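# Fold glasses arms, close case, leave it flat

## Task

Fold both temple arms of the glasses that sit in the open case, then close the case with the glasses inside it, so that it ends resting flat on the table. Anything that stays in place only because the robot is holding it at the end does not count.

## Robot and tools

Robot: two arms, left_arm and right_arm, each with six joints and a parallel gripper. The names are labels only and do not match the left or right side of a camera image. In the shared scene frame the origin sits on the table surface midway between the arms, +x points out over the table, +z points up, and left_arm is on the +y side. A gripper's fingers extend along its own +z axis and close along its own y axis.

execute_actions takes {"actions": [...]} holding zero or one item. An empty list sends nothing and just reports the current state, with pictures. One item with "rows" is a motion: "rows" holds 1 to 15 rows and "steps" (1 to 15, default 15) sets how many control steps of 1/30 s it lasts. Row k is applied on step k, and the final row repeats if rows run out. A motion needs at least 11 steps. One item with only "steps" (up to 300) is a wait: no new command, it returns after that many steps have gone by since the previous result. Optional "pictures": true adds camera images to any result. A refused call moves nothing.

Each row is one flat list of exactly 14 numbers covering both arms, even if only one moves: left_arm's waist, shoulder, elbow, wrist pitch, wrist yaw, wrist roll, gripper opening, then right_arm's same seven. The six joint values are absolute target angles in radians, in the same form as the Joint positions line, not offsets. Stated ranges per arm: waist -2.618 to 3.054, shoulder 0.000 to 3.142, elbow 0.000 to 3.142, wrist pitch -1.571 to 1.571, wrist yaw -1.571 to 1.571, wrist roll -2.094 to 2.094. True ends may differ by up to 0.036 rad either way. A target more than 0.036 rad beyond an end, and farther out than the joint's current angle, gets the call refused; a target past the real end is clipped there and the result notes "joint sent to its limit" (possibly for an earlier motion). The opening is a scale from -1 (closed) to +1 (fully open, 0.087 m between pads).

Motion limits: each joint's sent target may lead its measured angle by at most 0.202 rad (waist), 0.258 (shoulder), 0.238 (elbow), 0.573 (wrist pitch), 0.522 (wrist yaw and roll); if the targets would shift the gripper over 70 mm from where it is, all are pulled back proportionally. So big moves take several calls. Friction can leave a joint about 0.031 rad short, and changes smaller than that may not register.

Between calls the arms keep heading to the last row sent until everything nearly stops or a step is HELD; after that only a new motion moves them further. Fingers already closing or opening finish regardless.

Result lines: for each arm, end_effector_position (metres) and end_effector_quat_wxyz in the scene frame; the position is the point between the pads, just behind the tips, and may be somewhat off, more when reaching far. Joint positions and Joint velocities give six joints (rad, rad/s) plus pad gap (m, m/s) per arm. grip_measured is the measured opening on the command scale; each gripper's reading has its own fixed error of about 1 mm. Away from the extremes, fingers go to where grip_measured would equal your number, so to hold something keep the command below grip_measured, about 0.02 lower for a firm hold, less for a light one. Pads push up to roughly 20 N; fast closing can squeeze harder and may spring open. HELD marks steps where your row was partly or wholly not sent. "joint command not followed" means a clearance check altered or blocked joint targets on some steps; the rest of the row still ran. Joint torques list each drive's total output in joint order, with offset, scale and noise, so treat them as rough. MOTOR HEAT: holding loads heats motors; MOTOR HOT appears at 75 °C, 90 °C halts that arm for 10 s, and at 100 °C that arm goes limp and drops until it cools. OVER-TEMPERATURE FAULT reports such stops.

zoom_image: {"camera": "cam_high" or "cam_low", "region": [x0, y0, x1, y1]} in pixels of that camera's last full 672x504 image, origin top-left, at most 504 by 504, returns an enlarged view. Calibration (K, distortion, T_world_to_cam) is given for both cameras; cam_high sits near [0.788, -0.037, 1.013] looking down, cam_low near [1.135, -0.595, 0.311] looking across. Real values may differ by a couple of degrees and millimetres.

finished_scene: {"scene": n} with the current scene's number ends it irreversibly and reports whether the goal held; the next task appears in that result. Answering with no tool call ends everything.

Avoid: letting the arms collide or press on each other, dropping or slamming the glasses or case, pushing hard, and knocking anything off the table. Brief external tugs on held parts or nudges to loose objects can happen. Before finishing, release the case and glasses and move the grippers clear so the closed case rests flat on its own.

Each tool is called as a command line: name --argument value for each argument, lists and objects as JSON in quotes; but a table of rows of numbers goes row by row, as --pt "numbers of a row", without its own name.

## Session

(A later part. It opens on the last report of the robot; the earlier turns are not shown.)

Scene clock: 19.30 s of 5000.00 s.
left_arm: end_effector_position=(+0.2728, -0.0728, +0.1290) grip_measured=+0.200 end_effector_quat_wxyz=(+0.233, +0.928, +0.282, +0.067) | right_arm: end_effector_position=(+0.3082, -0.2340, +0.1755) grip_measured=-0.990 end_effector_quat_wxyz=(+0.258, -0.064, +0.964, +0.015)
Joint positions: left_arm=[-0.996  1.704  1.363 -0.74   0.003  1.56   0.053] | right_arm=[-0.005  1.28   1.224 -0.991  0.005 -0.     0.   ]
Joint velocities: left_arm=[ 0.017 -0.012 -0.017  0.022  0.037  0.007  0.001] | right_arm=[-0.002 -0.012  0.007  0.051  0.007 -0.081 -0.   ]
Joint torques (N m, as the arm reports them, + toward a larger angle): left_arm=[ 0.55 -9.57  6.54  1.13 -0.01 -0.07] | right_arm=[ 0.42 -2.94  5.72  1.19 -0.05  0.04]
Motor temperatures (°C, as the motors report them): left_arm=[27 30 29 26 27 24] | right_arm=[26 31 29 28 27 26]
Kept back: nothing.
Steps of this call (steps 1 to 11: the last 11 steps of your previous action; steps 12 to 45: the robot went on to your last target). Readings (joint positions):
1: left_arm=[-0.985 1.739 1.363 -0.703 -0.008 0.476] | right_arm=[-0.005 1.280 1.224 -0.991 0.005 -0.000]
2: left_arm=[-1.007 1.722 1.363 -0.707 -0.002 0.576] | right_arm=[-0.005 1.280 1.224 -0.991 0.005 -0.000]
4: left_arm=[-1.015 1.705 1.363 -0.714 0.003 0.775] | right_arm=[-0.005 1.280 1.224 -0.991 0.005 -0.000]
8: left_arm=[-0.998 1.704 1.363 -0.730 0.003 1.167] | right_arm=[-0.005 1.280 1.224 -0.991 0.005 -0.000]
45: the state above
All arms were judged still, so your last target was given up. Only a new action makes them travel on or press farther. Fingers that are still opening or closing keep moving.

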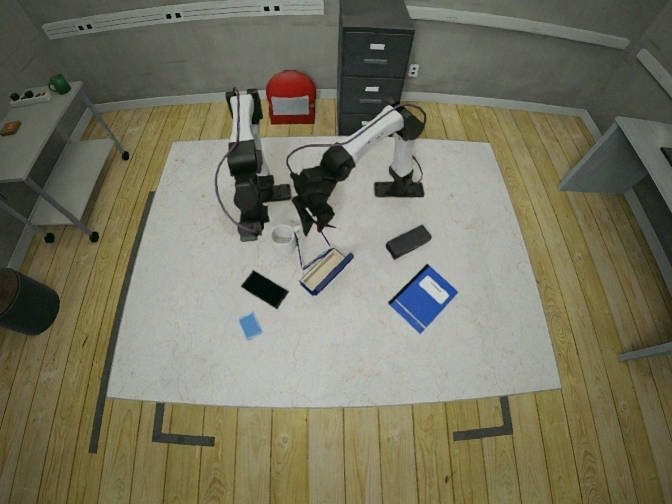

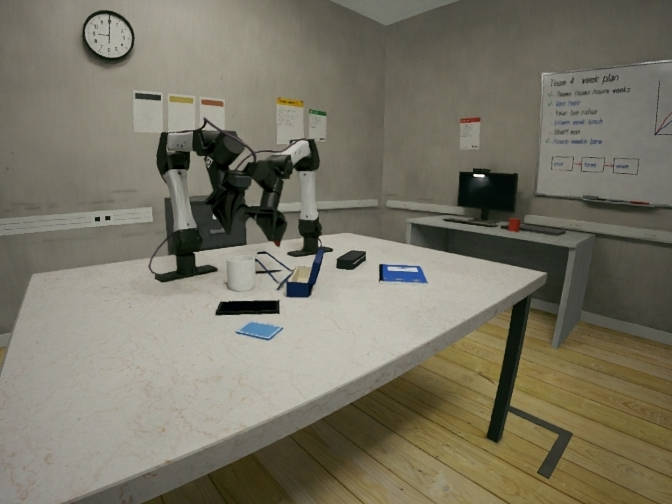

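execute_actions --actions '[{"rows":[[-1.03,1.7,1.35,-0.9,0,1.57,0.4,-0.2,1.3,1.2,-1,0,0,-1]]}]'

execute_actions --actions '[{"rows":[[-1.03,1.87,1.35,-0.88,0,1.57,0.4,-0.2,1.3,1.2,-1,0,0,-1]]}]'

execute_actions --actions '[{"steps":30}]' --pictures true

zoom_image --camera "cam_high" --region '[265, 190, 405, 295]'

zoom_image --camera "cam_low" --region '[230, 210, 350, 310]'

Scene clock: 20.03 s of 5000.00 s.
left_arm: end_effector_position=(+0.2557, -0.0621, +0.1199) grip_measured=+0.398 end_effector_quat_wxyz=(+0.194, +0.940, +0.275, +0.053) | right_arm: end_effector_position=(+0.3104, -0.2812, +0.1755) grip_measured=-0.990 end_effector_quat_wxyz=(+0.258, +0.017, +0.966, -0.005)
Joint positions: left_arm=[-1.017  1.704  1.363 -0.825  0.003  1.56   0.061] | right_arm=[-0.177  1.28   1.224 -0.991 -0.    -0.002  0.   ]
Joint velocities: left_arm=[-0.178  0.007  0.017 -0.447 -0.051 -0.007  0.003] | right_arm=[-0.813  0.012 -0.012 -0.007  0.081 -0.007 -0.   ]
Joint torques (N m, as the arm reports them, + toward a larger angle): left_arm=[-0.21 -9.45  6.44  1.12 -0.02 -0.06] | right_arm=[ 2.07 -3.01  5.69  1.19 -0.22  0.04]
Motor temperatures (°C, as the motors report them): left_arm=[27 30 29 26 27 24] | right_arm=[26 31 29 28 27 26]
Steps of this call (steps 1 to 18: nothing new was sent; steps 19 to 22: the first 4 steps of this action). Readings (joint positions):
19: left_arm=[-0.999 1.704 1.363 -0.755 0.003 1.560] | right_arm=[-0.031 1.280 1.224 -0.991 -0.007 -0.003]
20: left_arm=[-1.004 1.704 1.363 -0.781 0.003 1.560] | right_arm=[-0.086 1.280 1.224 -0.991 -0.010 -0.003]
22: the state above

Scene clock: 20.53 s of 5000.00 s.
left_arm: end_effector_position=(+0.2459, -0.0524, +0.0757) grip_measured=+0.400 end_effector_quat_wxyz=(+0.118, +0.954, +0.275, +0.031) | right_arm: end_effector_position=(+0.3100, -0.2884, +0.1755) grip_measured=-0.990 end_effector_quat_wxyz=(+0.258, +0.029, +0.966, -0.010)
Joint positions: left_arm=[-1.025  1.812  1.365 -0.878  0.003  1.56   0.061] | right_arm=[-0.2    1.28   1.224 -0.992  0.003 -0.002  0.   ]
Joint velocities: left_arm=[-0.012  1.023 -0.007  0.051 -0.022 -0.081 -0.   ] | right_arm=[-0.007  0.002 -0.012 -0.022  0.037  0.022 -0.001]
Joint torques (N m, as the arm reports them, + toward a larger angle): left_arm=[ -0.28 -10.31   5.78   0.78  -0.03  -0.07] | right_arm=[ 0.04 -2.95  5.7   1.18 -0.05  0.06]
Motor temperatures (°C, as the motors report them): left_arm=[27 30 29 26 27 24] | right_arm=[26 31 29 28 27 26]
Steps of this call (steps 1 to 11: the last 11 steps of your previous action; steps 12 to 15: the first 4 steps of this action). Readings (joint positions):
12: left_arm=[-1.025 1.718 1.364 -0.886 0.003 1.560] | right_arm=[-0.200 1.280 1.224 -0.992 0.003 -0.002]
13: left_arm=[-1.025 1.742 1.365 -0.879 0.003 1.560] | right_arm=[-0.200 1.280 1.224 -0.992 0.003 -0.002]
15: the state above

Scene clock: 21.53 s of 5000.00 s.
left_arm: end_effector_position=(+0.2420, -0.0460, +0.0460) grip_measured=+0.400 end_effector_quat_wxyz=(+0.077, +0.958, +0.276, +0.020) | right_arm: end_effector_position=(+0.3100, -0.2884, +0.1755) grip_measured=-0.990 end_effector_quat_wxyz=(+0.258, +0.029, +0.966, -0.010)
Joint positions: left_arm=[-1.025  1.885  1.355 -0.881  0.003  1.561  0.061] | right_arm=[-0.2    1.28   1.224 -0.992  0.003 -0.002  0.   ]
Joint velocities: left_arm=[-0.017 -0.002  0.002 -0.037 -0.022 -0.007  0.   ] | right_arm=[-0.012  0.002 -0.007  0.022  0.037 -0.051  0.001]
Joint torques (N m, as the arm reports them, + toward a larger angle): left_arm=[ -0.23 -11.46   6.54   0.67   0.    -0.07] | right_arm=[ 0.1  -2.89  5.69  1.18 -0.04  0.06]
Motor temperatures (°C, as the motors report them): left_arm=[27 30 29 26 27 24] | right_arm=[26 30 29 28 27 26]
Kept back: nothing.
Steps of this call (steps 1 to 11: the last 11 steps of your previous action; steps 12 to 30: the robot went on to your last target). Readings (joint positions):
1: left_arm=[-1.025 1.844 1.365 -0.878 0.003 1.560] | right_arm=[-0.200 1.280 1.224 -0.992 0.003 -0.002]
2: left_arm=[-1.025 1.867 1.362 -0.878 0.003 1.560] | right_arm=[-0.200 1.280 1.224 -0.992 0.003 -0.002]
4: left_arm=[-1.025 1.885 1.356 -0.879 0.003 1.561] | right_arm=[-0.200 1.280 1.224 -0.992 0.003 -0.002]
8: left_arm=[-1.025 1.885 1.355 -0.881 0.003 1.561] | right_arm=[-0.200 1.280 1.224 -0.992 0.003 -0.002]
30: the state above
All arms were judged still, so your last target was given up. Only a new action makes them travel on or press farther. Fingers that are still opening or closing keep moving.

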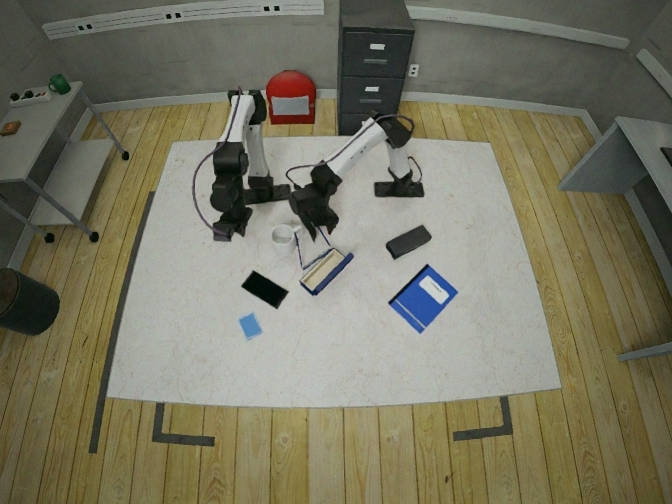

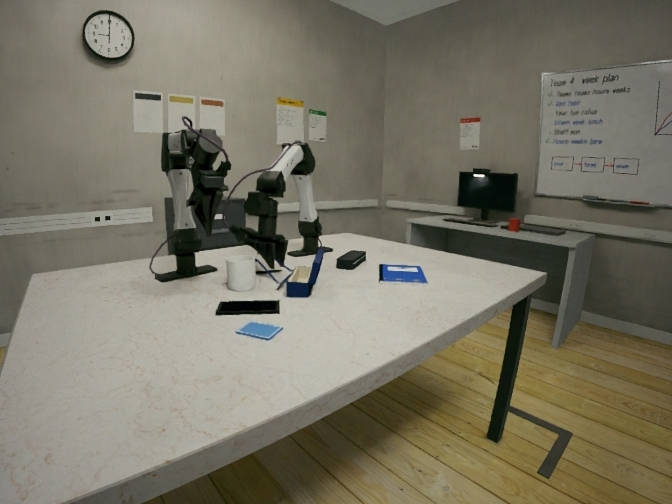

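Region (265, 190, 405, 295) of cam_high's 672x504 image, scaled by 3.600, with more detail than that image has; it fills the top 378 rows of this view, and the rest is white.

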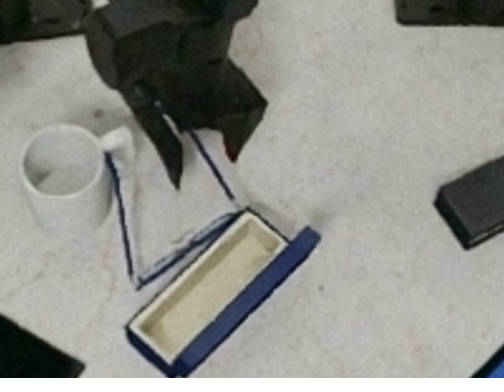

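Region (230, 210, 350, 310) of cam_low's 672x504 image, scaled by 4.200, with more detail than that image has.

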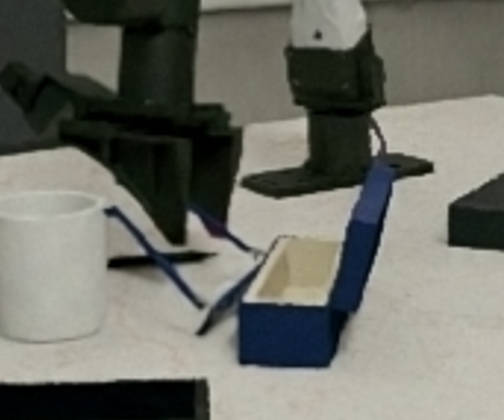

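execute_actions --actions '[{"rows":[[-1.03,1.87,1.35,-0.88,0,1.57,0,-0.2,1.3,1.2,-1,0,0,-1],[-1.03,1.87,1.35,-0.88,0,1.57,-0.4,-0.2,1.3,1.2,-1,0,0,-1],[-1.03,1.87,1.35,-0.88,0,1.57,-0.7,-0.2,1.3,1.2,-1,0,0,-1],[-1.03,1.87,1.35,-0.88,0,1.57,-0.85,-0.2,1.3,1.2,-1,0,0,-1],[-1.03,1.87,1.35,-0.88,0,1.57,-1,-0.2,1.3,1.2,-1,0,0,-1]]}]'

execute_actions --actions '[{"rows":[[-1.03,1.8,1.5,-1.1,0,1.57,-1,-0.2,1.3,1.2,-1,0,0,-1]]}]'

execute_actions --actions '[{"steps":25}]'

execute_actions --actions '[{"rows":[[-0.9,1.8,1.5,-1.1,0,1.57,-1,-0.2,1.3,1.2,-1,0,0,-1]]}]'

execute_actions --actions '[{"steps":30}]' --pictures true

zoom_image --camera "cam_high" --region '[265, 190, 405, 295]'

zoom_image --camera "cam_low" --region '[230, 210, 350, 310]'

Scene clock: 22.63 s of 5000.00 s.
left_arm: end_effector_position=(+0.2420, -0.0460, +0.0460) grip_measured=-0.753 end_effector_quat_wxyz=(+0.077, +0.958, +0.276, +0.020) | right_arm: end_effector_position=(+0.3100, -0.2884, +0.1755) grip_measured=-0.990 end_effector_quat_wxyz=(+0.258, +0.029, +0.966, -0.010)
Joint positions: left_arm=[-1.025  1.885  1.355 -0.881  0.003  1.561  0.011] | right_arm=[-0.2    1.28   1.224 -0.992  0.003 -0.002  0.   ]
Joint velocities: left_arm=[ 0.002  0.007 -0.012 -0.007 -0.051 -0.007 -0.17 ] | right_arm=[ 0.012  0.002 -0.007  0.007 -0.007 -0.022  0.001]
Joint torques (N m, as the arm reports them, + toward a larger angle): left_arm=[ -0.29 -11.39   6.51   0.66   0.02  -0.06] | right_arm=[ 0.11 -3.04  5.63  1.19 -0.02  0.07]
Motor temperatures (°C, as the motors report them): left_arm=[27 30 29 26 27 24] | right_arm=[26 30 29 28 27 26]
Steps of this call (steps 1 to 29: nothing new was sent; steps 30 to 33: the first 4 steps of this action). Readings (joint positions):
30: left_arm=[-1.025 1.885 1.355 -0.881 0.003 1.561] | right_arm=[-0.200 1.280 1.224 -0.992 0.003 -0.002]
31: left_arm=[-1.025 1.885 1.355 -0.881 0.003 1.561] | right_arm=[-0.200 1.280 1.224 -0.992 0.003 -0.002]
33: the state above

Scene clock: 23.13 s of 5000.00 s.
left_arm: end_effector_position=(+0.2421, -0.0461, +0.0805) grip_measured=-0.946 end_effector_quat_wxyz=(+0.079, +0.958, +0.276, +0.021) | right_arm: end_effector_position=(+0.3100, -0.2884, +0.1755) grip_measured=-0.990 end_effector_quat_wxyz=(+0.258, +0.029, +0.966, -0.010)
Joint positions: left_arm=[-1.025  1.853  1.452 -1.007  0.003  1.561  0.002] | right_arm=[-0.2    1.28   1.224 -0.992  0.003 -0.002  0.   ]
Joint velocities: left_arm=[ 0.002 -0.505  0.559 -0.403 -0.037 -0.022 -0.001] | right_arm=[ 0.002 -0.017 -0.002  0.007 -0.066 -0.037 -0.   ]
Joint torques (N m, as the arm reports them, + toward a larger angle): left_arm=[ -0.1  -11.78   8.42   0.39   0.    -0.06] | right_arm=[ 0.04 -3.02  5.75  1.18 -0.02  0.07]
Motor temperatures (°C, as the motors report them): left_arm=[27 30 29 26 27 24] | right_arm=[26 30 29 28 27 26]
Steps of this call (steps 1 to 11: the last 11 steps of your previous action; steps 12 to 15: the first 4 steps of this action). Readings (joint positions):
12: left_arm=[-1.025 1.883 1.376 -0.916 0.003 1.561] | right_arm=[-0.200 1.280 1.224 -0.992 0.003 -0.002]
13: left_arm=[-1.025 1.881 1.404 -0.961 0.003 1.561] | right_arm=[-0.200 1.280 1.224 -0.992 0.003 -0.002]
15: the state above

Scene clock: 23.97 s of 5000.00 s.
left_arm: end_effector_position=(+0.2366, -0.0373, +0.1043) grip_measured=-0.946 end_effector_quat_wxyz=(+0.078, +0.958, +0.276, +0.020) | right_arm: end_effector_position=(+0.3100, -0.2884, +0.1755) grip_measured=-0.990 end_effector_quat_wxyz=(+0.258, +0.029, +0.966, -0.010)
Joint positions: left_arm=[-1.025  1.804  1.486 -1.091  0.003  1.561  0.002] | right_arm=[-0.2    1.28   1.224 -0.992  0.003 -0.002  0.   ]
Joint velocities: left_arm=[-0.007 -0.007 -0.012 -0.037 -0.007 -0.066 -0.001] | right_arm=[-0.007 -0.012 -0.007 -0.051 -0.007  0.007  0.   ]
Joint torques (N m, as the arm reports them, + toward a larger angle): left_arm=[-0.32 -9.95  8.35  0.56 -0.01 -0.07] | right_arm=[ 0.08 -2.89  5.7   1.18 -0.04  0.04]
Motor temperatures (°C, as the motors report them): left_arm=[27 31 29 26 27 24] | right_arm=[26 30 29 28 27 26]
Kept back: nothing.
Steps of this call (steps 1 to 11: the last 11 steps of your previous action; steps 12 to 25: the robot went on to your last target). Readings (joint positions):
1: left_arm=[-1.025 1.836 1.468 -1.019 0.003 1.561] | right_arm=[-0.200 1.280 1.224 -0.992 0.003 -0.002]
2: left_arm=[-1.025 1.822 1.478 -1.030 0.003 1.561] | right_arm=[-0.200 1.280 1.224 -0.992 0.003 -0.002]
4: left_arm=[-1.025 1.805 1.486 -1.047 0.003 1.561] | right_arm=[-0.200 1.280 1.224 -0.992 0.003 -0.002]
8: left_arm=[-1.025 1.804 1.486 -1.075 0.003 1.561] | right_arm=[-0.200 1.280 1.224 -0.992 0.003 -0.002]
25: the state above

Scene clock: 24.10 s of 5000.00 s.
left_arm: end_effector_position=(+0.2631, -0.0144, +0.1040) grip_measured=-0.946 end_effector_quat_wxyz=(+0.078, +0.944, +0.321, +0.021) | right_arm: end_effector_position=(+0.3100, -0.2884, +0.1755) grip_measured=-0.990 end_effector_quat_wxyz=(+0.258, +0.029, +0.966, -0.010)
Joint positions: left_arm=[-0.929  1.804  1.486 -1.092  0.009  1.562  0.002] | right_arm=[-0.2    1.28   1.224 -0.992  0.003 -0.002  0.   ]
Joint velocities: left_arm=[ 0.803  0.007 -0.007 -0.081 -0.125 -0.066 -0.001] | right_arm=[-0.007 -0.012  0.002  0.037 -0.022  0.007  0.001]
Joint torques (N m, as the arm reports them, + toward a larger angle): left_arm=[-1.35 -9.96  8.27  0.56  0.06 -0.08] | right_arm=[ 0.07 -2.92  5.66  1.19 -0.01  0.04]
Motor temperatures (°C, as the motors report them): left_arm=[27 31 29 26 27 24] | right_arm=[26 30 29 28 27 26]
Steps of this call (steps 1 to 4: the first 4 steps of this action). Readings (joint positions):
1: left_arm=[-1.013 1.804 1.486 -1.092 0.008 1.561] | right_arm=[-0.200 1.280 1.224 -0.992 0.003 -0.002]
2: left_arm=[-0.989 1.804 1.486 -1.092 0.011 1.562] | right_arm=[-0.200 1.280 1.224 -0.992 0.003 -0.002]
4: the state above

Scene clock: 25.10 s of 5000.00 s.
left_arm: end_effector_position=(+0.2736, -0.0039, +0.1042) grip_measured=-0.946 end_effector_quat_wxyz=(+0.076, +0.938, +0.339, +0.025) | right_arm: end_effector_position=(+0.3100, -0.2884, +0.1755) grip_measured=-0.990 end_effector_quat_wxyz=(+0.258, +0.029, +0.966, -0.010)
Joint positions: left_arm=[-0.892  1.804  1.486 -1.093  0.003  1.562  0.002] | right_arm=[-0.2    1.28   1.224 -0.992  0.003 -0.002  0.   ]
Joint velocities: left_arm=[ 0.002  0.002 -0.002  0.007  0.037 -0.022  0.   ] | right_arm=[-0.012 -0.012 -0.007  0.007  0.007  0.022  0.001]
Joint torques (N m, as the arm reports them, + toward a larger angle): left_arm=[ -0.48 -10.02   8.43   0.56  -0.01  -0.06] | right_arm=[ 0.13 -2.81  5.65  1.19 -0.03  0.07]
Motor temperatures (°C, as the motors report them): left_arm=[27 31 29 26 27 24] | right_arm=[26 30 29 28 27 26]
Kept back: nothing.
Steps of this call (steps 1 to 11: the last 11 steps of your previous action; steps 12 to 30: the robot went on to your last target). Readings (joint positions):
1: left_arm=[-0.906 1.804 1.486 -1.092 0.007 1.562] | right_arm=[-0.200 1.280 1.224 -0.992 0.003 -0.002]
2: left_arm=[-0.893 1.804 1.486 -1.092 0.004 1.562] | right_arm=[-0.200 1.280 1.224 -0.992 0.003 -0.002]
4: left_arm=[-0.889 1.804 1.486 -1.092 0.003 1.562] | right_arm=[-0.200 1.280 1.224 -0.992 0.003 -0.002]
8: left_arm=[-0.892 1.804 1.486 -1.092 0.003 1.562] | right_arm=[-0.200 1.280 1.224 -0.992 0.003 -0.002]
30: the state above
All arms were judged still, so your last target was given up. Only a new action makes them travel on or press farther. Fingers that are still opening or closing keep moving.

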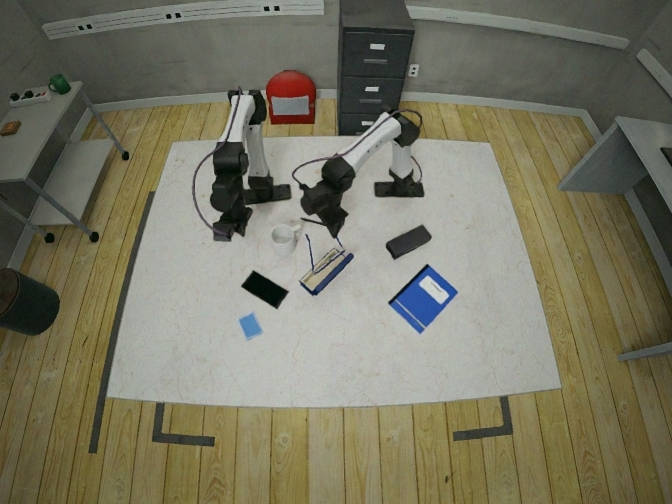

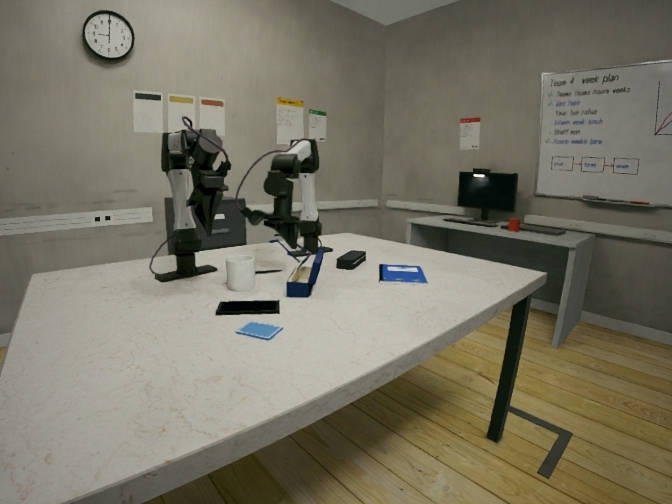

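Region (265, 190, 405, 295) of cam_high's 672x504 image, scaled by 3.600, with more detail than that image has; it fills the top 378 rows of this view, and the rest is white.

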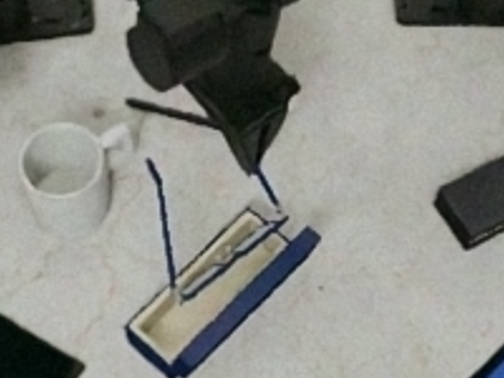

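Region (230, 210, 350, 310) of cam_low's 672x504 image, scaled by 4.200, with more detail than that image has.

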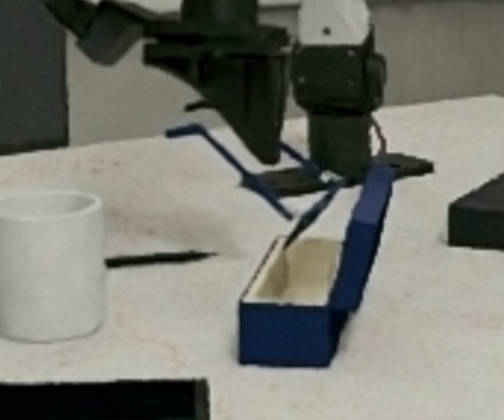

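execute_actions --actions '[{"rows":[[-0.91,1.87,1.6,-1.13,0,1.57,-1,-0.2,1.3,1.2,-1,0,0,-1]]}]'

execute_actions --actions '[{"steps":25}]'

execute_actions --actions '[{"rows":[[-0.91,1.93,1.49,-0.97,0,1.57,-1,-0.2,1.3,1.2,-1,0,0,-1]]}]'

execute_actions --actions '[{"steps":30}]' --pictures true

zoom_image --camera "cam_high" --region '[265, 190, 405, 295]'

zoom_image --camera "cam_low" --region '[230, 210, 350, 310]'

Scene clock: 25.87 s of 5000.00 s.
left_arm: end_effector_position=(+0.2809, -0.0173, +0.1108) grip_measured=-0.946 end_effector_quat_wxyz=(+0.082, +0.938, +0.335, +0.027) | right_arm: end_effector_position=(+0.3100, -0.2884, +0.1755) grip_measured=-0.990 end_effector_quat_wxyz=(+0.258, +0.029, +0.966, -0.010)
Joint positions: left_arm=[-0.899  1.849  1.567 -1.117  0.003  1.562  0.002] | right_arm=[-0.2    1.28   1.224 -0.992  0.003 -0.002  0.   ]
Joint velocities: left_arm=[-0.066  0.159  0.271  0.051 -0.081  0.022 -0.001] | right_arm=[-0.012 -0.017 -0.002 -0.066  0.022  0.022  0.   ]
Joint torques (N m, as the arm reports them, + toward a larger angle): left_arm=[-0.43 -9.16  8.58  0.53  0.   -0.07] | right_arm=[ 0.1  -2.93  5.7   1.21 -0.04  0.08]
Motor temperatures (°C, as the motors report them): left_arm=[27 31 29 26 27 24] | right_arm=[26 30 29 28 27 26]
Steps of this call (steps 1 to 19: nothing new was sent; steps 20 to 23: the first 4 steps of this action). Readings (joint positions):
20: left_arm=[-0.893 1.813 1.504 -1.108 0.003 1.562] | right_arm=[-0.200 1.280 1.224 -0.992 0.003 -0.002]
21: left_arm=[-0.895 1.828 1.531 -1.118 0.003 1.562] | right_arm=[-0.200 1.280 1.224 -0.992 0.003 -0.002]
23: the state above

Scene clock: 26.70 s of 5000.00 s.
left_arm: end_effector_position=(+0.2805, -0.0187, +0.1109) grip_measured=-0.946 end_effector_quat_wxyz=(+0.080, +0.939, +0.333, +0.026) | right_arm: end_effector_position=(+0.3100, -0.2884, +0.1755) grip_measured=-0.990 end_effector_quat_wxyz=(+0.258, +0.029, +0.966, -0.010)
Joint positions: left_arm=[-0.902  1.854  1.574 -1.122  0.003  1.562  0.002] | right_arm=[-0.2    1.28   1.224 -0.992  0.003 -0.002  0.   ]
Joint velocities: left_arm=[-0.012  0.002 -0.017 -0.007  0.066  0.007  0.   ] | right_arm=[-0.012  0.002 -0.002 -0.037  0.007 -0.007  0.001]
Joint torques (N m, as the arm reports them, + toward a larger angle): left_arm=[-0.42 -8.85  9.49  0.56  0.   -0.07] | right_arm=[ 0.16 -2.88  5.65  1.19 -0.02  0.07]
Motor temperatures (°C, as the motors report them): left_arm=[27 31 29 26 27 24] | right_arm=[26 30 29 29 27 26]
Kept back: nothing.
Steps of this call (steps 1 to 11: the last 11 steps of your previous action; steps 12 to 15: the robot went on to your last target; steps 16 to 25: nothing new was sent). Readings (joint positions):
1: left_arm=[-0.901 1.852 1.572 -1.117 0.003 1.562] | right_arm=[-0.200 1.280 1.224 -0.992 0.003 -0.002]
2: left_arm=[-0.902 1.853 1.574 -1.117 0.003 1.562] | right_arm=[-0.200 1.280 1.224 -0.992 0.003 -0.002]
4: left_arm=[-0.902 1.854 1.574 -1.118 0.003 1.562] | right_arm=[-0.200 1.280 1.224 -0.992 0.003 -0.002]
8: left_arm=[-0.902 1.854 1.574 -1.121 0.003 1.562] | right_arm=[-0.200 1.280 1.224 -0.992 0.003 -0.002]
25: the state above
All arms were judged still, so your last target was given up. Only a new action makes them travel on or press farther. Fingers that are still opening or closing keep moving.

Scene clock: 26.83 s of 5000.00 s.
left_arm: end_effector_position=(+0.2844, -0.0235, +0.0867) grip_measured=-0.946 end_effector_quat_wxyz=(+0.079, +0.939, +0.333, +0.026) | right_arm: end_effector_position=(+0.3100, -0.2884, +0.1755) grip_measured=-0.990 end_effector_quat_wxyz=(+0.258, +0.029, +0.966, -0.010)
Joint positions: left_arm=[-0.902  1.889  1.525 -1.041  0.003  1.562  0.002] | right_arm=[-0.2    1.28   1.224 -0.992  0.003 -0.002  0.   ]
Joint velocities: left_arm=[ 0.007  0.486 -0.305  0.256 -0.007 -0.007  0.   ] | right_arm=[ 0.002 -0.022 -0.007  0.022  0.037  0.007  0.001]
Joint torques (N m, as the arm reports them, + toward a larger angle): left_arm=[-0.46 -9.53  5.63  0.82 -0.01 -0.06] | right_arm=[ 0.12 -2.99  5.65  1.18 -0.03  0.07]
Motor temperatures (°C, as the motors report them): left_arm=[27 31 29 26 27 24] | right_arm=[26 30 29 29 27 26]
Steps of this call (steps 1 to 4: the first 4 steps of this action). Readings (joint positions):
1: left_arm=[-0.902 1.856 1.563 -1.103 0.003 1.562] | right_arm=[-0.200 1.280 1.224 -0.992 0.003 -0.002]
2: left_arm=[-0.902 1.861 1.549 -1.075 0.003 1.562] | right_arm=[-0.200 1.280 1.224 -0.992 0.003 -0.002]
4: the state above

Scene clock: 27.83 s of 5000.00 s.
left_arm: end_effector_position=(+0.2869, -0.0267, +0.0641) grip_measured=-0.946 end_effector_quat_wxyz=(+0.070, +0.940, +0.334, +0.023) | right_arm: end_effector_position=(+0.3100, -0.2884, +0.1755) grip_measured=-0.990 end_effector_quat_wxyz=(+0.258, +0.029, +0.966, -0.010)
Joint positions: left_arm=[-0.902  1.935  1.499 -0.987  0.003  1.562  0.002] | right_arm=[-0.2    1.28   1.224 -0.992  0.003 -0.002  0.   ]
Joint velocities: left_arm=[-0.007 -0.002  0.017 -0.007 -0.095 -0.095 -0.   ] | right_arm=[-0.002 -0.002  0.022  0.007 -0.081 -0.051 -0.001]
Joint torques (N m, as the arm reports them, + toward a larger angle): left_arm=[ -0.52 -11.21   6.27   0.83  -0.02  -0.08] | right_arm=[ 0.07 -2.96  5.73  1.19 -0.04  0.04]
Motor temperatures (°C, as the motors report them): left_arm=[27 31 29 26 27 24] | right_arm=[26 30 29 29 27 26]
Kept back: nothing.
Steps of this call (steps 1 to 11: the last 11 steps of your previous action; steps 12 to 30: the robot went on to your last target). Readings (joint positions):
1: left_arm=[-0.902 1.905 1.515 -1.030 0.003 1.562] | right_arm=[-0.200 1.280 1.224 -0.992 0.003 -0.002]
2: left_arm=[-0.902 1.918 1.508 -1.022 0.003 1.562] | right_arm=[-0.200 1.280 1.224 -0.992 0.003 -0.002]
4: left_arm=[-0.902 1.933 1.500 -1.012 0.003 1.562] | right_arm=[-0.200 1.280 1.224 -0.992 0.003 -0.002]
8: left_arm=[-0.902 1.935 1.499 -0.997 0.003 1.562] | right_arm=[-0.200 1.280 1.224 -0.992 0.003 -0.002]
30: the state above
All arms were judged still, so your last target was given up. Only a new action makes them travel on or press farther. Fingers that are still opening or closing keep moving.

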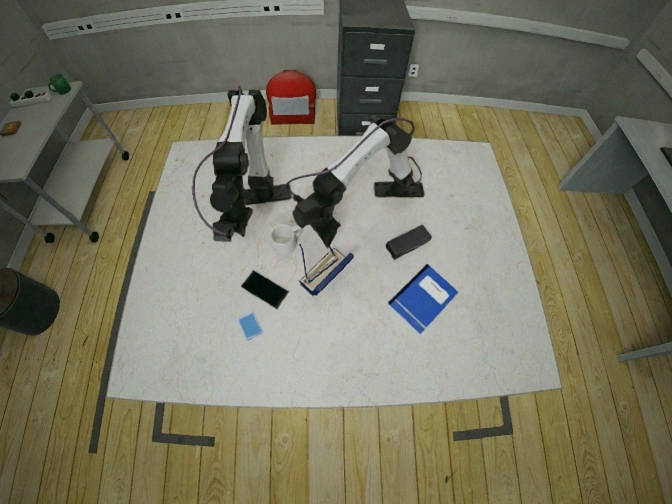

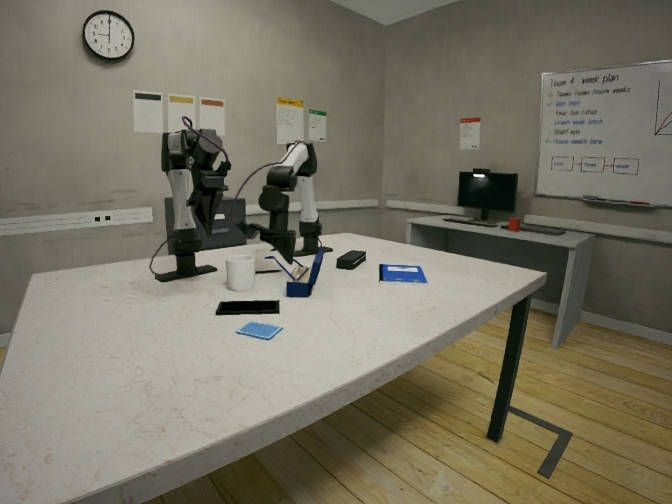

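Region (265, 190, 405, 295) of cam_high's 672x504 image, scaled by 3.600, with more detail than that image has; it fills the top 378 rows of this view, and the rest is white.

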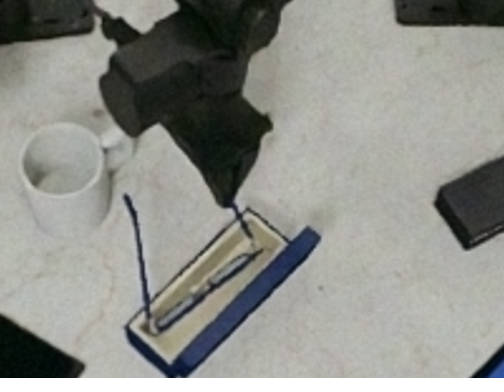

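Region (230, 210, 350, 310) of cam_low's 672x504 image, scaled by 4.200, with more detail than that image has.

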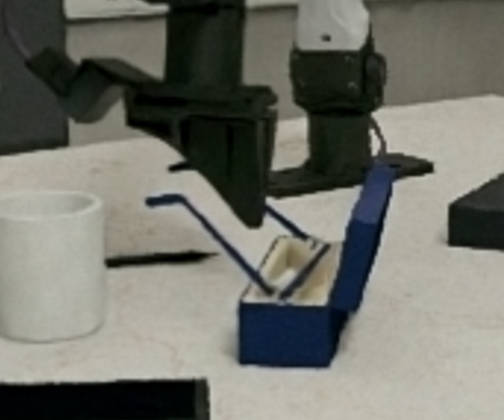

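execute_actions --actions '[{"rows":[[-0.91,1.93,1.49,-0.97,0,1.57,-1,0.15,1.5,1.25,-0.8,0,0,-1]]}]'

execute_actions --actions '[{"steps":20}]'

execute_actions --actions '[{"rows":[[-0.91,1.93,1.49,-0.97,0,1.57,-1,0.17,1.7,1.25,-0.8,0,0,-1]]}]'

execute_actions --actions '[{"rows":[[-0.91,1.93,1.49,-0.97,0,1.57,-1,0.2,1.71,1.25,-0.79,0,0,-1],[-0.91,1.93,1.49,-0.97,0,1.57,-1,0.23,1.72,1.25,-0.78,0,0,-1],[-0.91,1.93,1.49,-0.97,0,1.57,-1,0.26,1.73,1.26,-0.77,0,0,-1],[-0.91,1.93,1.49,-0.97,0,1.57,-1,0.29,1.74,1.26,-0.76,0,0,-1],[-0.91,1.93,1.49,-0.97,0,1.57,-1,0.32,1.75,1.27,-0.75,0,0,-1],[-0.91,1.93,1.49,-0.97,0,1.57,-1,0.35,1.76,1.28,-0.73,0,0,-1],[-0.91,1.93,1.49,-0.97,0,1.57,-1,0.38,1.78,1.29,-0.71,0,0,-1],[-0.91,1.93,1.49,-0.97,0,1.57,-1,0.4,1.8,1.3,-0.68,0,0,-1],[-0.91,1.93,1.49,-0.97,0,1.57,-1,0.41,1.81,1.31,-0.66,0,0,-1]]}]'

execute_actions --actions '[{"steps":30}]'

execute_actions --actions '[{"rows":[[-0.91,1.93,1.49,-0.97,0,1.57,-1,0.0,1.4,1.25,-0.9,0,0,-1]]}]'

execute_actions --actions '[{"steps":30}]' --pictures true

zoom_image --camera "cam_high" --region '[265, 190, 405, 295]'

zoom_image --camera "cam_low" --region '[230, 210, 350, 310]'

Scene clock: 29.13 s of 5000.00 s.
left_arm: end_effector_position=(+0.2869, -0.0267, +0.0641) grip_measured=-0.946 end_effector_quat_wxyz=(+0.070, +0.940, +0.334, +0.023) | right_arm: end_effector_position=(+0.3427, -0.2346, +0.1537) grip_measured=-0.990 end_effector_quat_wxyz=(+0.252, -0.058, +0.966, +0.008)
Joint positions: left_arm=[-0.902  1.935  1.499 -0.987  0.003  1.562  0.002] | right_arm=[-0.016  1.412  1.242 -0.892  0.016 -0.     0.   ]
Joint velocities: left_arm=[ 0.007  0.002  0.002 -0.066 -0.066  0.037  0.   ] | right_arm=[ 1.766  1.204 -0.002  0.857  0.037  0.007 -0.   ]
Joint torques (N m, as the arm reports them, + toward a larger angle): left_arm=[ -0.46 -11.17   6.24   0.81  -0.02  -0.07] | right_arm=[ 1.72 -5.5   8.15  0.9  -0.13  0.03]
Motor temperatures (°C, as the motors report them): left_arm=[27 31 29 26 27 24] | right_arm=[26 30 29 29 27 26]
Steps of this call (steps 1 to 35: nothing new was sent; steps 36 to 39: the first 4 steps of this action). Readings (joint positions):
36: left_arm=[-0.902 1.935 1.499 -0.987 0.003 1.562] | right_arm=[-0.179 1.296 1.227 -0.983 0.012 -0.000]
37: left_arm=[-0.902 1.935 1.499 -0.987 0.003 1.562] | right_arm=[-0.133 1.327 1.235 -0.957 0.015 -0.000]
39: the state above

Scene clock: 29.80 s of 5000.00 s.
left_arm: end_effector_position=(+0.2869, -0.0267, +0.0641) grip_measured=-0.946 end_effector_quat_wxyz=(+0.070, +0.940, +0.334, +0.023) | right_arm: end_effector_position=(+0.3519, -0.1713, +0.1300) grip_measured=-0.990 end_effector_quat_wxyz=(+0.240, -0.144, +0.959, +0.038)
Joint positions: left_arm=[-0.902  1.935  1.499 -0.987  0.003  1.562  0.002] | right_arm=[ 0.158  1.511  1.242 -0.811 -0.003 -0.     0.   ]
Joint velocities: left_arm=[-0.017  0.017  0.002 -0.051 -0.007 -0.037  0.001] | right_arm=[-0.017 -0.002  0.017  0.007  0.022 -0.022  0.   ]
Joint torques (N m, as the arm reports them, + toward a larger angle): left_arm=[ -0.44 -11.18   6.27   0.83  -0.02  -0.07] | right_arm=[-0.51 -8.33  8.06  1.34  0.05  0.03]
Motor temperatures (°C, as the motors report them): left_arm=[27 31 29 26 27 24] | right_arm=[26 30 29 29 27 26]
Kept back: nothing.
Steps of this call (steps 1 to 11: the last 11 steps of your previous action; steps 12 to 20: the robot went on to your last target). Readings (joint positions):
1: left_arm=[-0.902 1.935 1.499 -0.987 0.003 1.562] | right_arm=[0.046 1.451 1.242 -0.869 0.014 -0.000]
2: left_arm=[-0.902 1.935 1.499 -0.987 0.003 1.562] | right_arm=[0.098 1.482 1.242 -0.853 0.009 -0.000]
4: left_arm=[-0.902 1.935 1.499 -0.987 0.003 1.562] | right_arm=[0.153 1.510 1.242 -0.839 -0.001 -0.000]
8: left_arm=[-0.902 1.935 1.499 -0.987 0.003 1.562] | right_arm=[0.158 1.511 1.242 -0.822 -0.003 -0.000]
20: the state above

Scene clock: 29.93 s of 5000.00 s.
left_arm: end_effector_position=(+0.2869, -0.0267, +0.0641) grip_measured=-0.946 end_effector_quat_wxyz=(+0.070, +0.940, +0.334, +0.023) | right_arm: end_effector_position=(+0.3599, -0.1689, +0.0950) grip_measured=-0.990 end_effector_quat_wxyz=(+0.195, -0.146, +0.970, +0.031)
Joint positions: left_arm=[-0.902  1.935  1.499 -0.987  0.003  1.562  0.002] | right_arm=[ 0.158  1.639  1.257 -0.792 -0.003 -0.     0.   ]
Joint velocities: left_arm=[-0.002 -0.012 -0.012  0.007 -0.066 -0.037  0.001] | right_arm=[ 0.002  1.096 -0.017 -0.066 -0.037  0.007 -0.   ]
Joint torques (N m, as the arm reports them, + toward a larger angle): left_arm=[ -0.41 -11.17   6.3    0.83  -0.02  -0.08] | right_arm=[ 0.95 -8.98  6.65  1.06  0.03  0.04]
Motor temperatures (°C, as the motors report them): left_arm=[27 31 29 26 27 24] | right_arm=[26 30 29 29 27 26]
Steps of this call (steps 1 to 4: the first 4 steps of this action). Readings (joint positions):
1: left_arm=[-0.902 1.935 1.499 -0.987 0.003 1.562] | right_arm=[0.158 1.528 1.246 -0.813 -0.003 -0.000]
2: left_arm=[-0.902 1.935 1.499 -0.987 0.003 1.562] | right_arm=[0.158 1.560 1.255 -0.805 -0.003 -0.000]
4: the state above

Scene clock: 30.43 s of 5000.00 s.
left_arm: end_effector_position=(+0.2869, -0.0267, +0.0641) grip_measured=-0.946 end_effector_quat_wxyz=(+0.070, +0.940, +0.334, +0.023) | right_arm: end_effector_position=(+0.3551, -0.1681, +0.0716) grip_measured=-0.990 end_effector_quat_wxyz=(+0.156, -0.150, +0.976, +0.025)
Joint positions: left_arm=[-0.902  1.935  1.499 -0.987  0.003  1.562  0.002] | right_arm=[ 0.165  1.71   1.257 -0.801 -0.003 -0.     0.   ]
Joint velocities: left_arm=[-0.002  0.002 -0.007 -0.007 -0.037 -0.022 -0.001] | right_arm=[-0.012 -0.027 -0.002  0.022  0.007  0.051  0.   ]
Joint torques (N m, as the arm reports them, + toward a larger angle): left_arm=[ -0.44 -11.17   6.23   0.82  -0.01  -0.07] | right_arm=[-0.17 -9.09  7.04  0.95  0.    0.05]
Motor temperatures (°C, as the motors report them): left_arm=[27 32 30 26 27 24] | right_arm=[26 31 29 29 27 26]
Kept back: nothing.
A step of this action was HELD (marked below), so the last 11 steps of it were dropped. An arm can still carry out its HELD step.
Steps of this call (steps 1 to 11: the last 11 steps of your previous action; steps 12 to 15: the first 4 steps of this action). Readings (joint positions):
12: left_arm=[-0.902 1.935 1.499 -0.987 0.003 1.562] | right_arm=[0.162 1.710 1.257 -0.801 -0.002 -0.000]
13: left_arm=[-0.902 1.935 1.499 -0.987 0.003 1.562] | right_arm=[0.164 1.710 1.257 -0.801 -0.003 -0.000] HELD
14: left_arm=[-0.902 1.935 1.499 -0.987 0.003 1.562] | right_arm=[0.165 1.710 1.257 -0.801 -0.003 -0.000] HELD
15: the state above HELD
joint command not followed: on one or more control steps a check withheld the commanded joint targets of the right arm, and it was not sent them on those steps. On the call's last step the targets were still withheld.
cause: the commanded joint targets would bring a part of the robot too close to another arm (this arm's wrist (the part past joint 4) and the other arm's wrist (the part past joint 4)); next, command targets that bring no part of the robot closer to that arm.

Scene clock: 31.43 s of 5000.00 s.
left_arm: end_effector_position=(+0.2869, -0.0267, +0.0641) grip_measured=-0.946 end_effector_quat_wxyz=(+0.070, +0.940, +0.334, +0.023) | right_arm: end_effector_position=(+0.3551, -0.1681, +0.0716) grip_measured=-0.990 end_effector_quat_wxyz=(+0.156, -0.150, +0.976, +0.025)
Joint positions: left_arm=[-0.902  1.935  1.499 -0.987  0.003  1.562  0.002] | right_arm=[ 0.165  1.71   1.257 -0.801 -0.003 -0.     0.   ]
Joint velocities: left_arm=[ 0.012 -0.002 -0.007 -0.022  0.051 -0.022 -0.001] | right_arm=[-0.002 -0.002  0.012 -0.051  0.022 -0.022 -0.001]
Joint torques (N m, as the arm reports them, + toward a larger angle): left_arm=[ -0.45 -11.18   6.27   0.82  -0.01  -0.06] | right_arm=[-0.08 -9.06  7.04  0.97  0.01  0.05]
Motor temperatures (°C, as the motors report them): left_arm=[27 32 30 26 27 24] | right_arm=[26 31 30 29 27 26]
Kept back: nothing.
Steps of this call (steps 1 to 30: nothing new was sent). Readings (joint positions):
1: left_arm=[-0.902 1.935 1.499 -0.987 0.003 1.562] | right_arm=[0.165 1.710 1.257 -0.801 -0.003 -0.000]
2: left_arm=[-0.902 1.935 1.499 -0.987 0.003 1.562] | right_arm=[0.165 1.710 1.257 -0.801 -0.003 -0.000]
4: left_arm=[-0.902 1.935 1.499 -0.987 0.003 1.562] | right_arm=[0.165 1.710 1.257 -0.801 -0.003 -0.000]
8: left_arm=[-0.902 1.935 1.499 -0.987 0.003 1.562] | right_arm=[0.165 1.710 1.257 -0.801 -0.003 -0.000]
30: the state above

Scene clock: 31.57 s of 5000.00 s.
left_arm: end_effector_position=(+0.2869, -0.0267, +0.0641) grip_measured=-0.946 end_effector_quat_wxyz=(+0.070, +0.940, +0.334, +0.023) | right_arm: end_effector_position=(+0.3552, -0.1779, +0.0807) grip_measured=-0.990 end_effector_quat_wxyz=(+0.163, -0.136, +0.977, +0.024)
Joint positions: left_arm=[-0.902  1.935  1.499 -0.987  0.003  1.562  0.002] | right_arm=[ 0.137  1.679  1.257 -0.817 -0.003 -0.     0.   ]
Joint velocities: left_arm=[-0.017  0.017  0.007 -0.051 -0.037  0.022 -0.   ] | right_arm=[-0.432 -0.593 -0.007 -0.286  0.007  0.081  0.001]
Joint torques (N m, as the arm reports them, + toward a larger angle): left_arm=[ -0.43 -11.18   6.26   0.82  -0.01  -0.07] | right_arm=[ -1.37 -13.53   6.9    1.02   0.05   0.06]
Motor temperatures (°C, as the motors report them): left_arm=[27 32 30 26 27 24] | right_arm=[26 31 30 29 27 26]
Steps of this call (steps 1 to 4: the first 4 steps of this action). Readings (joint positions):
1: left_arm=[-0.902 1.935 1.499 -0.987 0.003 1.562] | right_arm=[0.164 1.710 1.257 -0.801 -0.003 -0.000]
2: left_arm=[-0.902 1.935 1.499 -0.987 0.003 1.562] | right_arm=[0.160 1.706 1.257 -0.803 -0.003 -0.000]
4: the state above

Scene clock: 32.57 s of 5000.00 s.
left_arm: end_effector_position=(+0.2869, -0.0267, +0.0641) grip_measured=-0.946 end_effector_quat_wxyz=(+0.070, +0.940, +0.334, +0.023) | right_arm: end_effector_position=(+0.3439, -0.2239, +0.1635) grip_measured=-0.990 end_effector_quat_wxyz=(+0.266, -0.071, +0.961, +0.021)
Joint positions: left_arm=[-0.902  1.935  1.499 -0.987  0.003  1.562  0.002] | right_arm=[ 0.007  1.396  1.257 -0.891 -0.003 -0.     0.   ]
Joint velocities: left_arm=[-0.002 -0.002 -0.022 -0.051 -0.022 -0.037  0.   ] | right_arm=[-0.012 -0.002  0.012  0.007 -0.051 -0.037  0.001]
Joint torques (N m, as the arm reports them, + toward a larger angle): left_arm=[ -0.46 -11.22   6.2    0.82  -0.01  -0.07] | right_arm=[-0.47 -5.71  7.    1.21  0.05  0.06]
Motor temperatures (°C, as the motors report them): left_arm=[27 32 30 26 27 24] | right_arm=[26 31 30 29 27 26]
Kept back: nothing.
Steps of this call (steps 1 to 11: the last 11 steps of your previous action; steps 12 to 30: the robot went on to your last target). Readings (joint positions):
1: left_arm=[-0.902 1.935 1.499 -0.987 0.003 1.562] | right_arm=[0.119 1.654 1.257 -0.824 -0.003 -0.000]
2: left_arm=[-0.902 1.935 1.499 -0.987 0.003 1.562] | right_arm=[0.100 1.623 1.257 -0.831 -0.003 -0.000]
4: left_arm=[-0.902 1.935 1.499 -0.987 0.003 1.562] | right_arm=[0.063 1.552 1.257 -0.842 -0.003 -0.000]
8: left_arm=[-0.902 1.935 1.499 -0.987 0.003 1.562] | right_arm=[0.012 1.423 1.257 -0.862 -0.003 -0.000]
30: the state above
All arms were judged still, so your last target was given up. Only a new action makes them travel on or press farther. Fingers that are still opening or closing keep moving.

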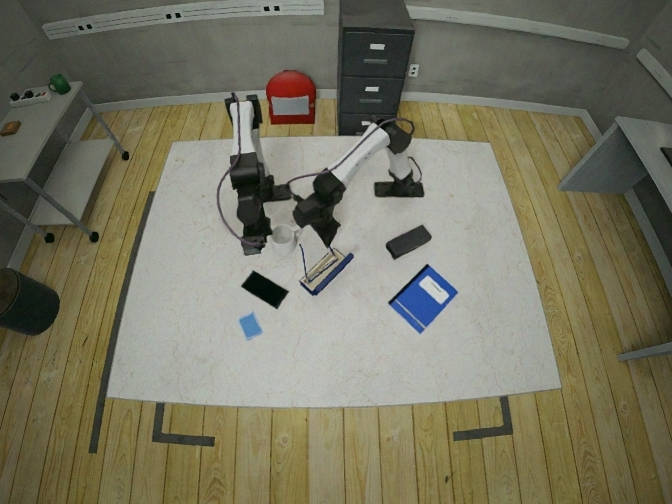

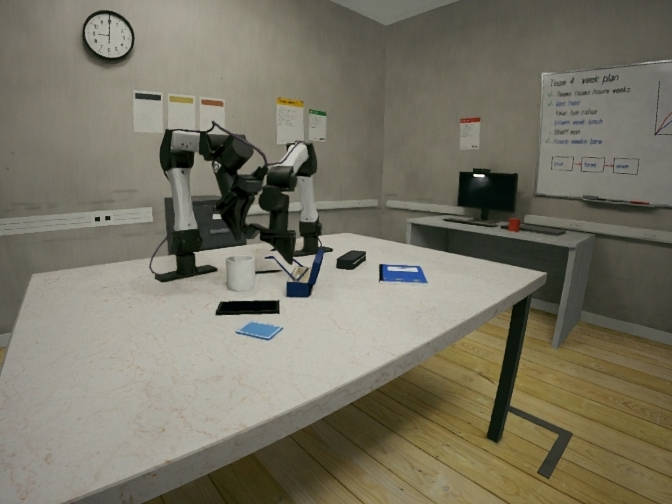

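Region (265, 190, 405, 295) of cam_high's 672x504 image, scaled by 3.600, with more detail than that image has; it fills the top 378 rows of this view, and the rest is white.

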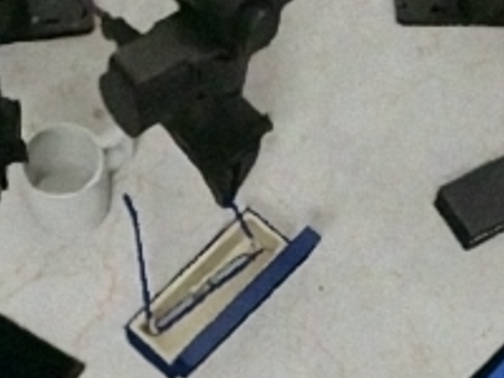

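Region (230, 210, 350, 310) of cam_low's 672x504 image, scaled by 4.200, with more detail than that image has.

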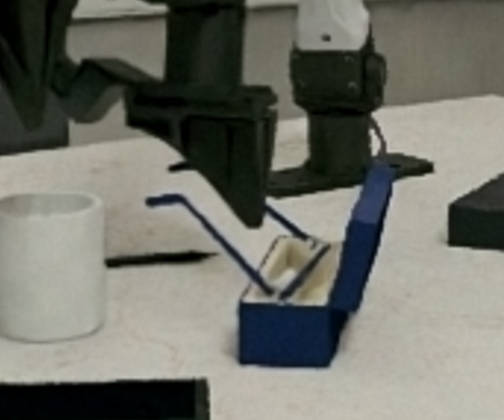

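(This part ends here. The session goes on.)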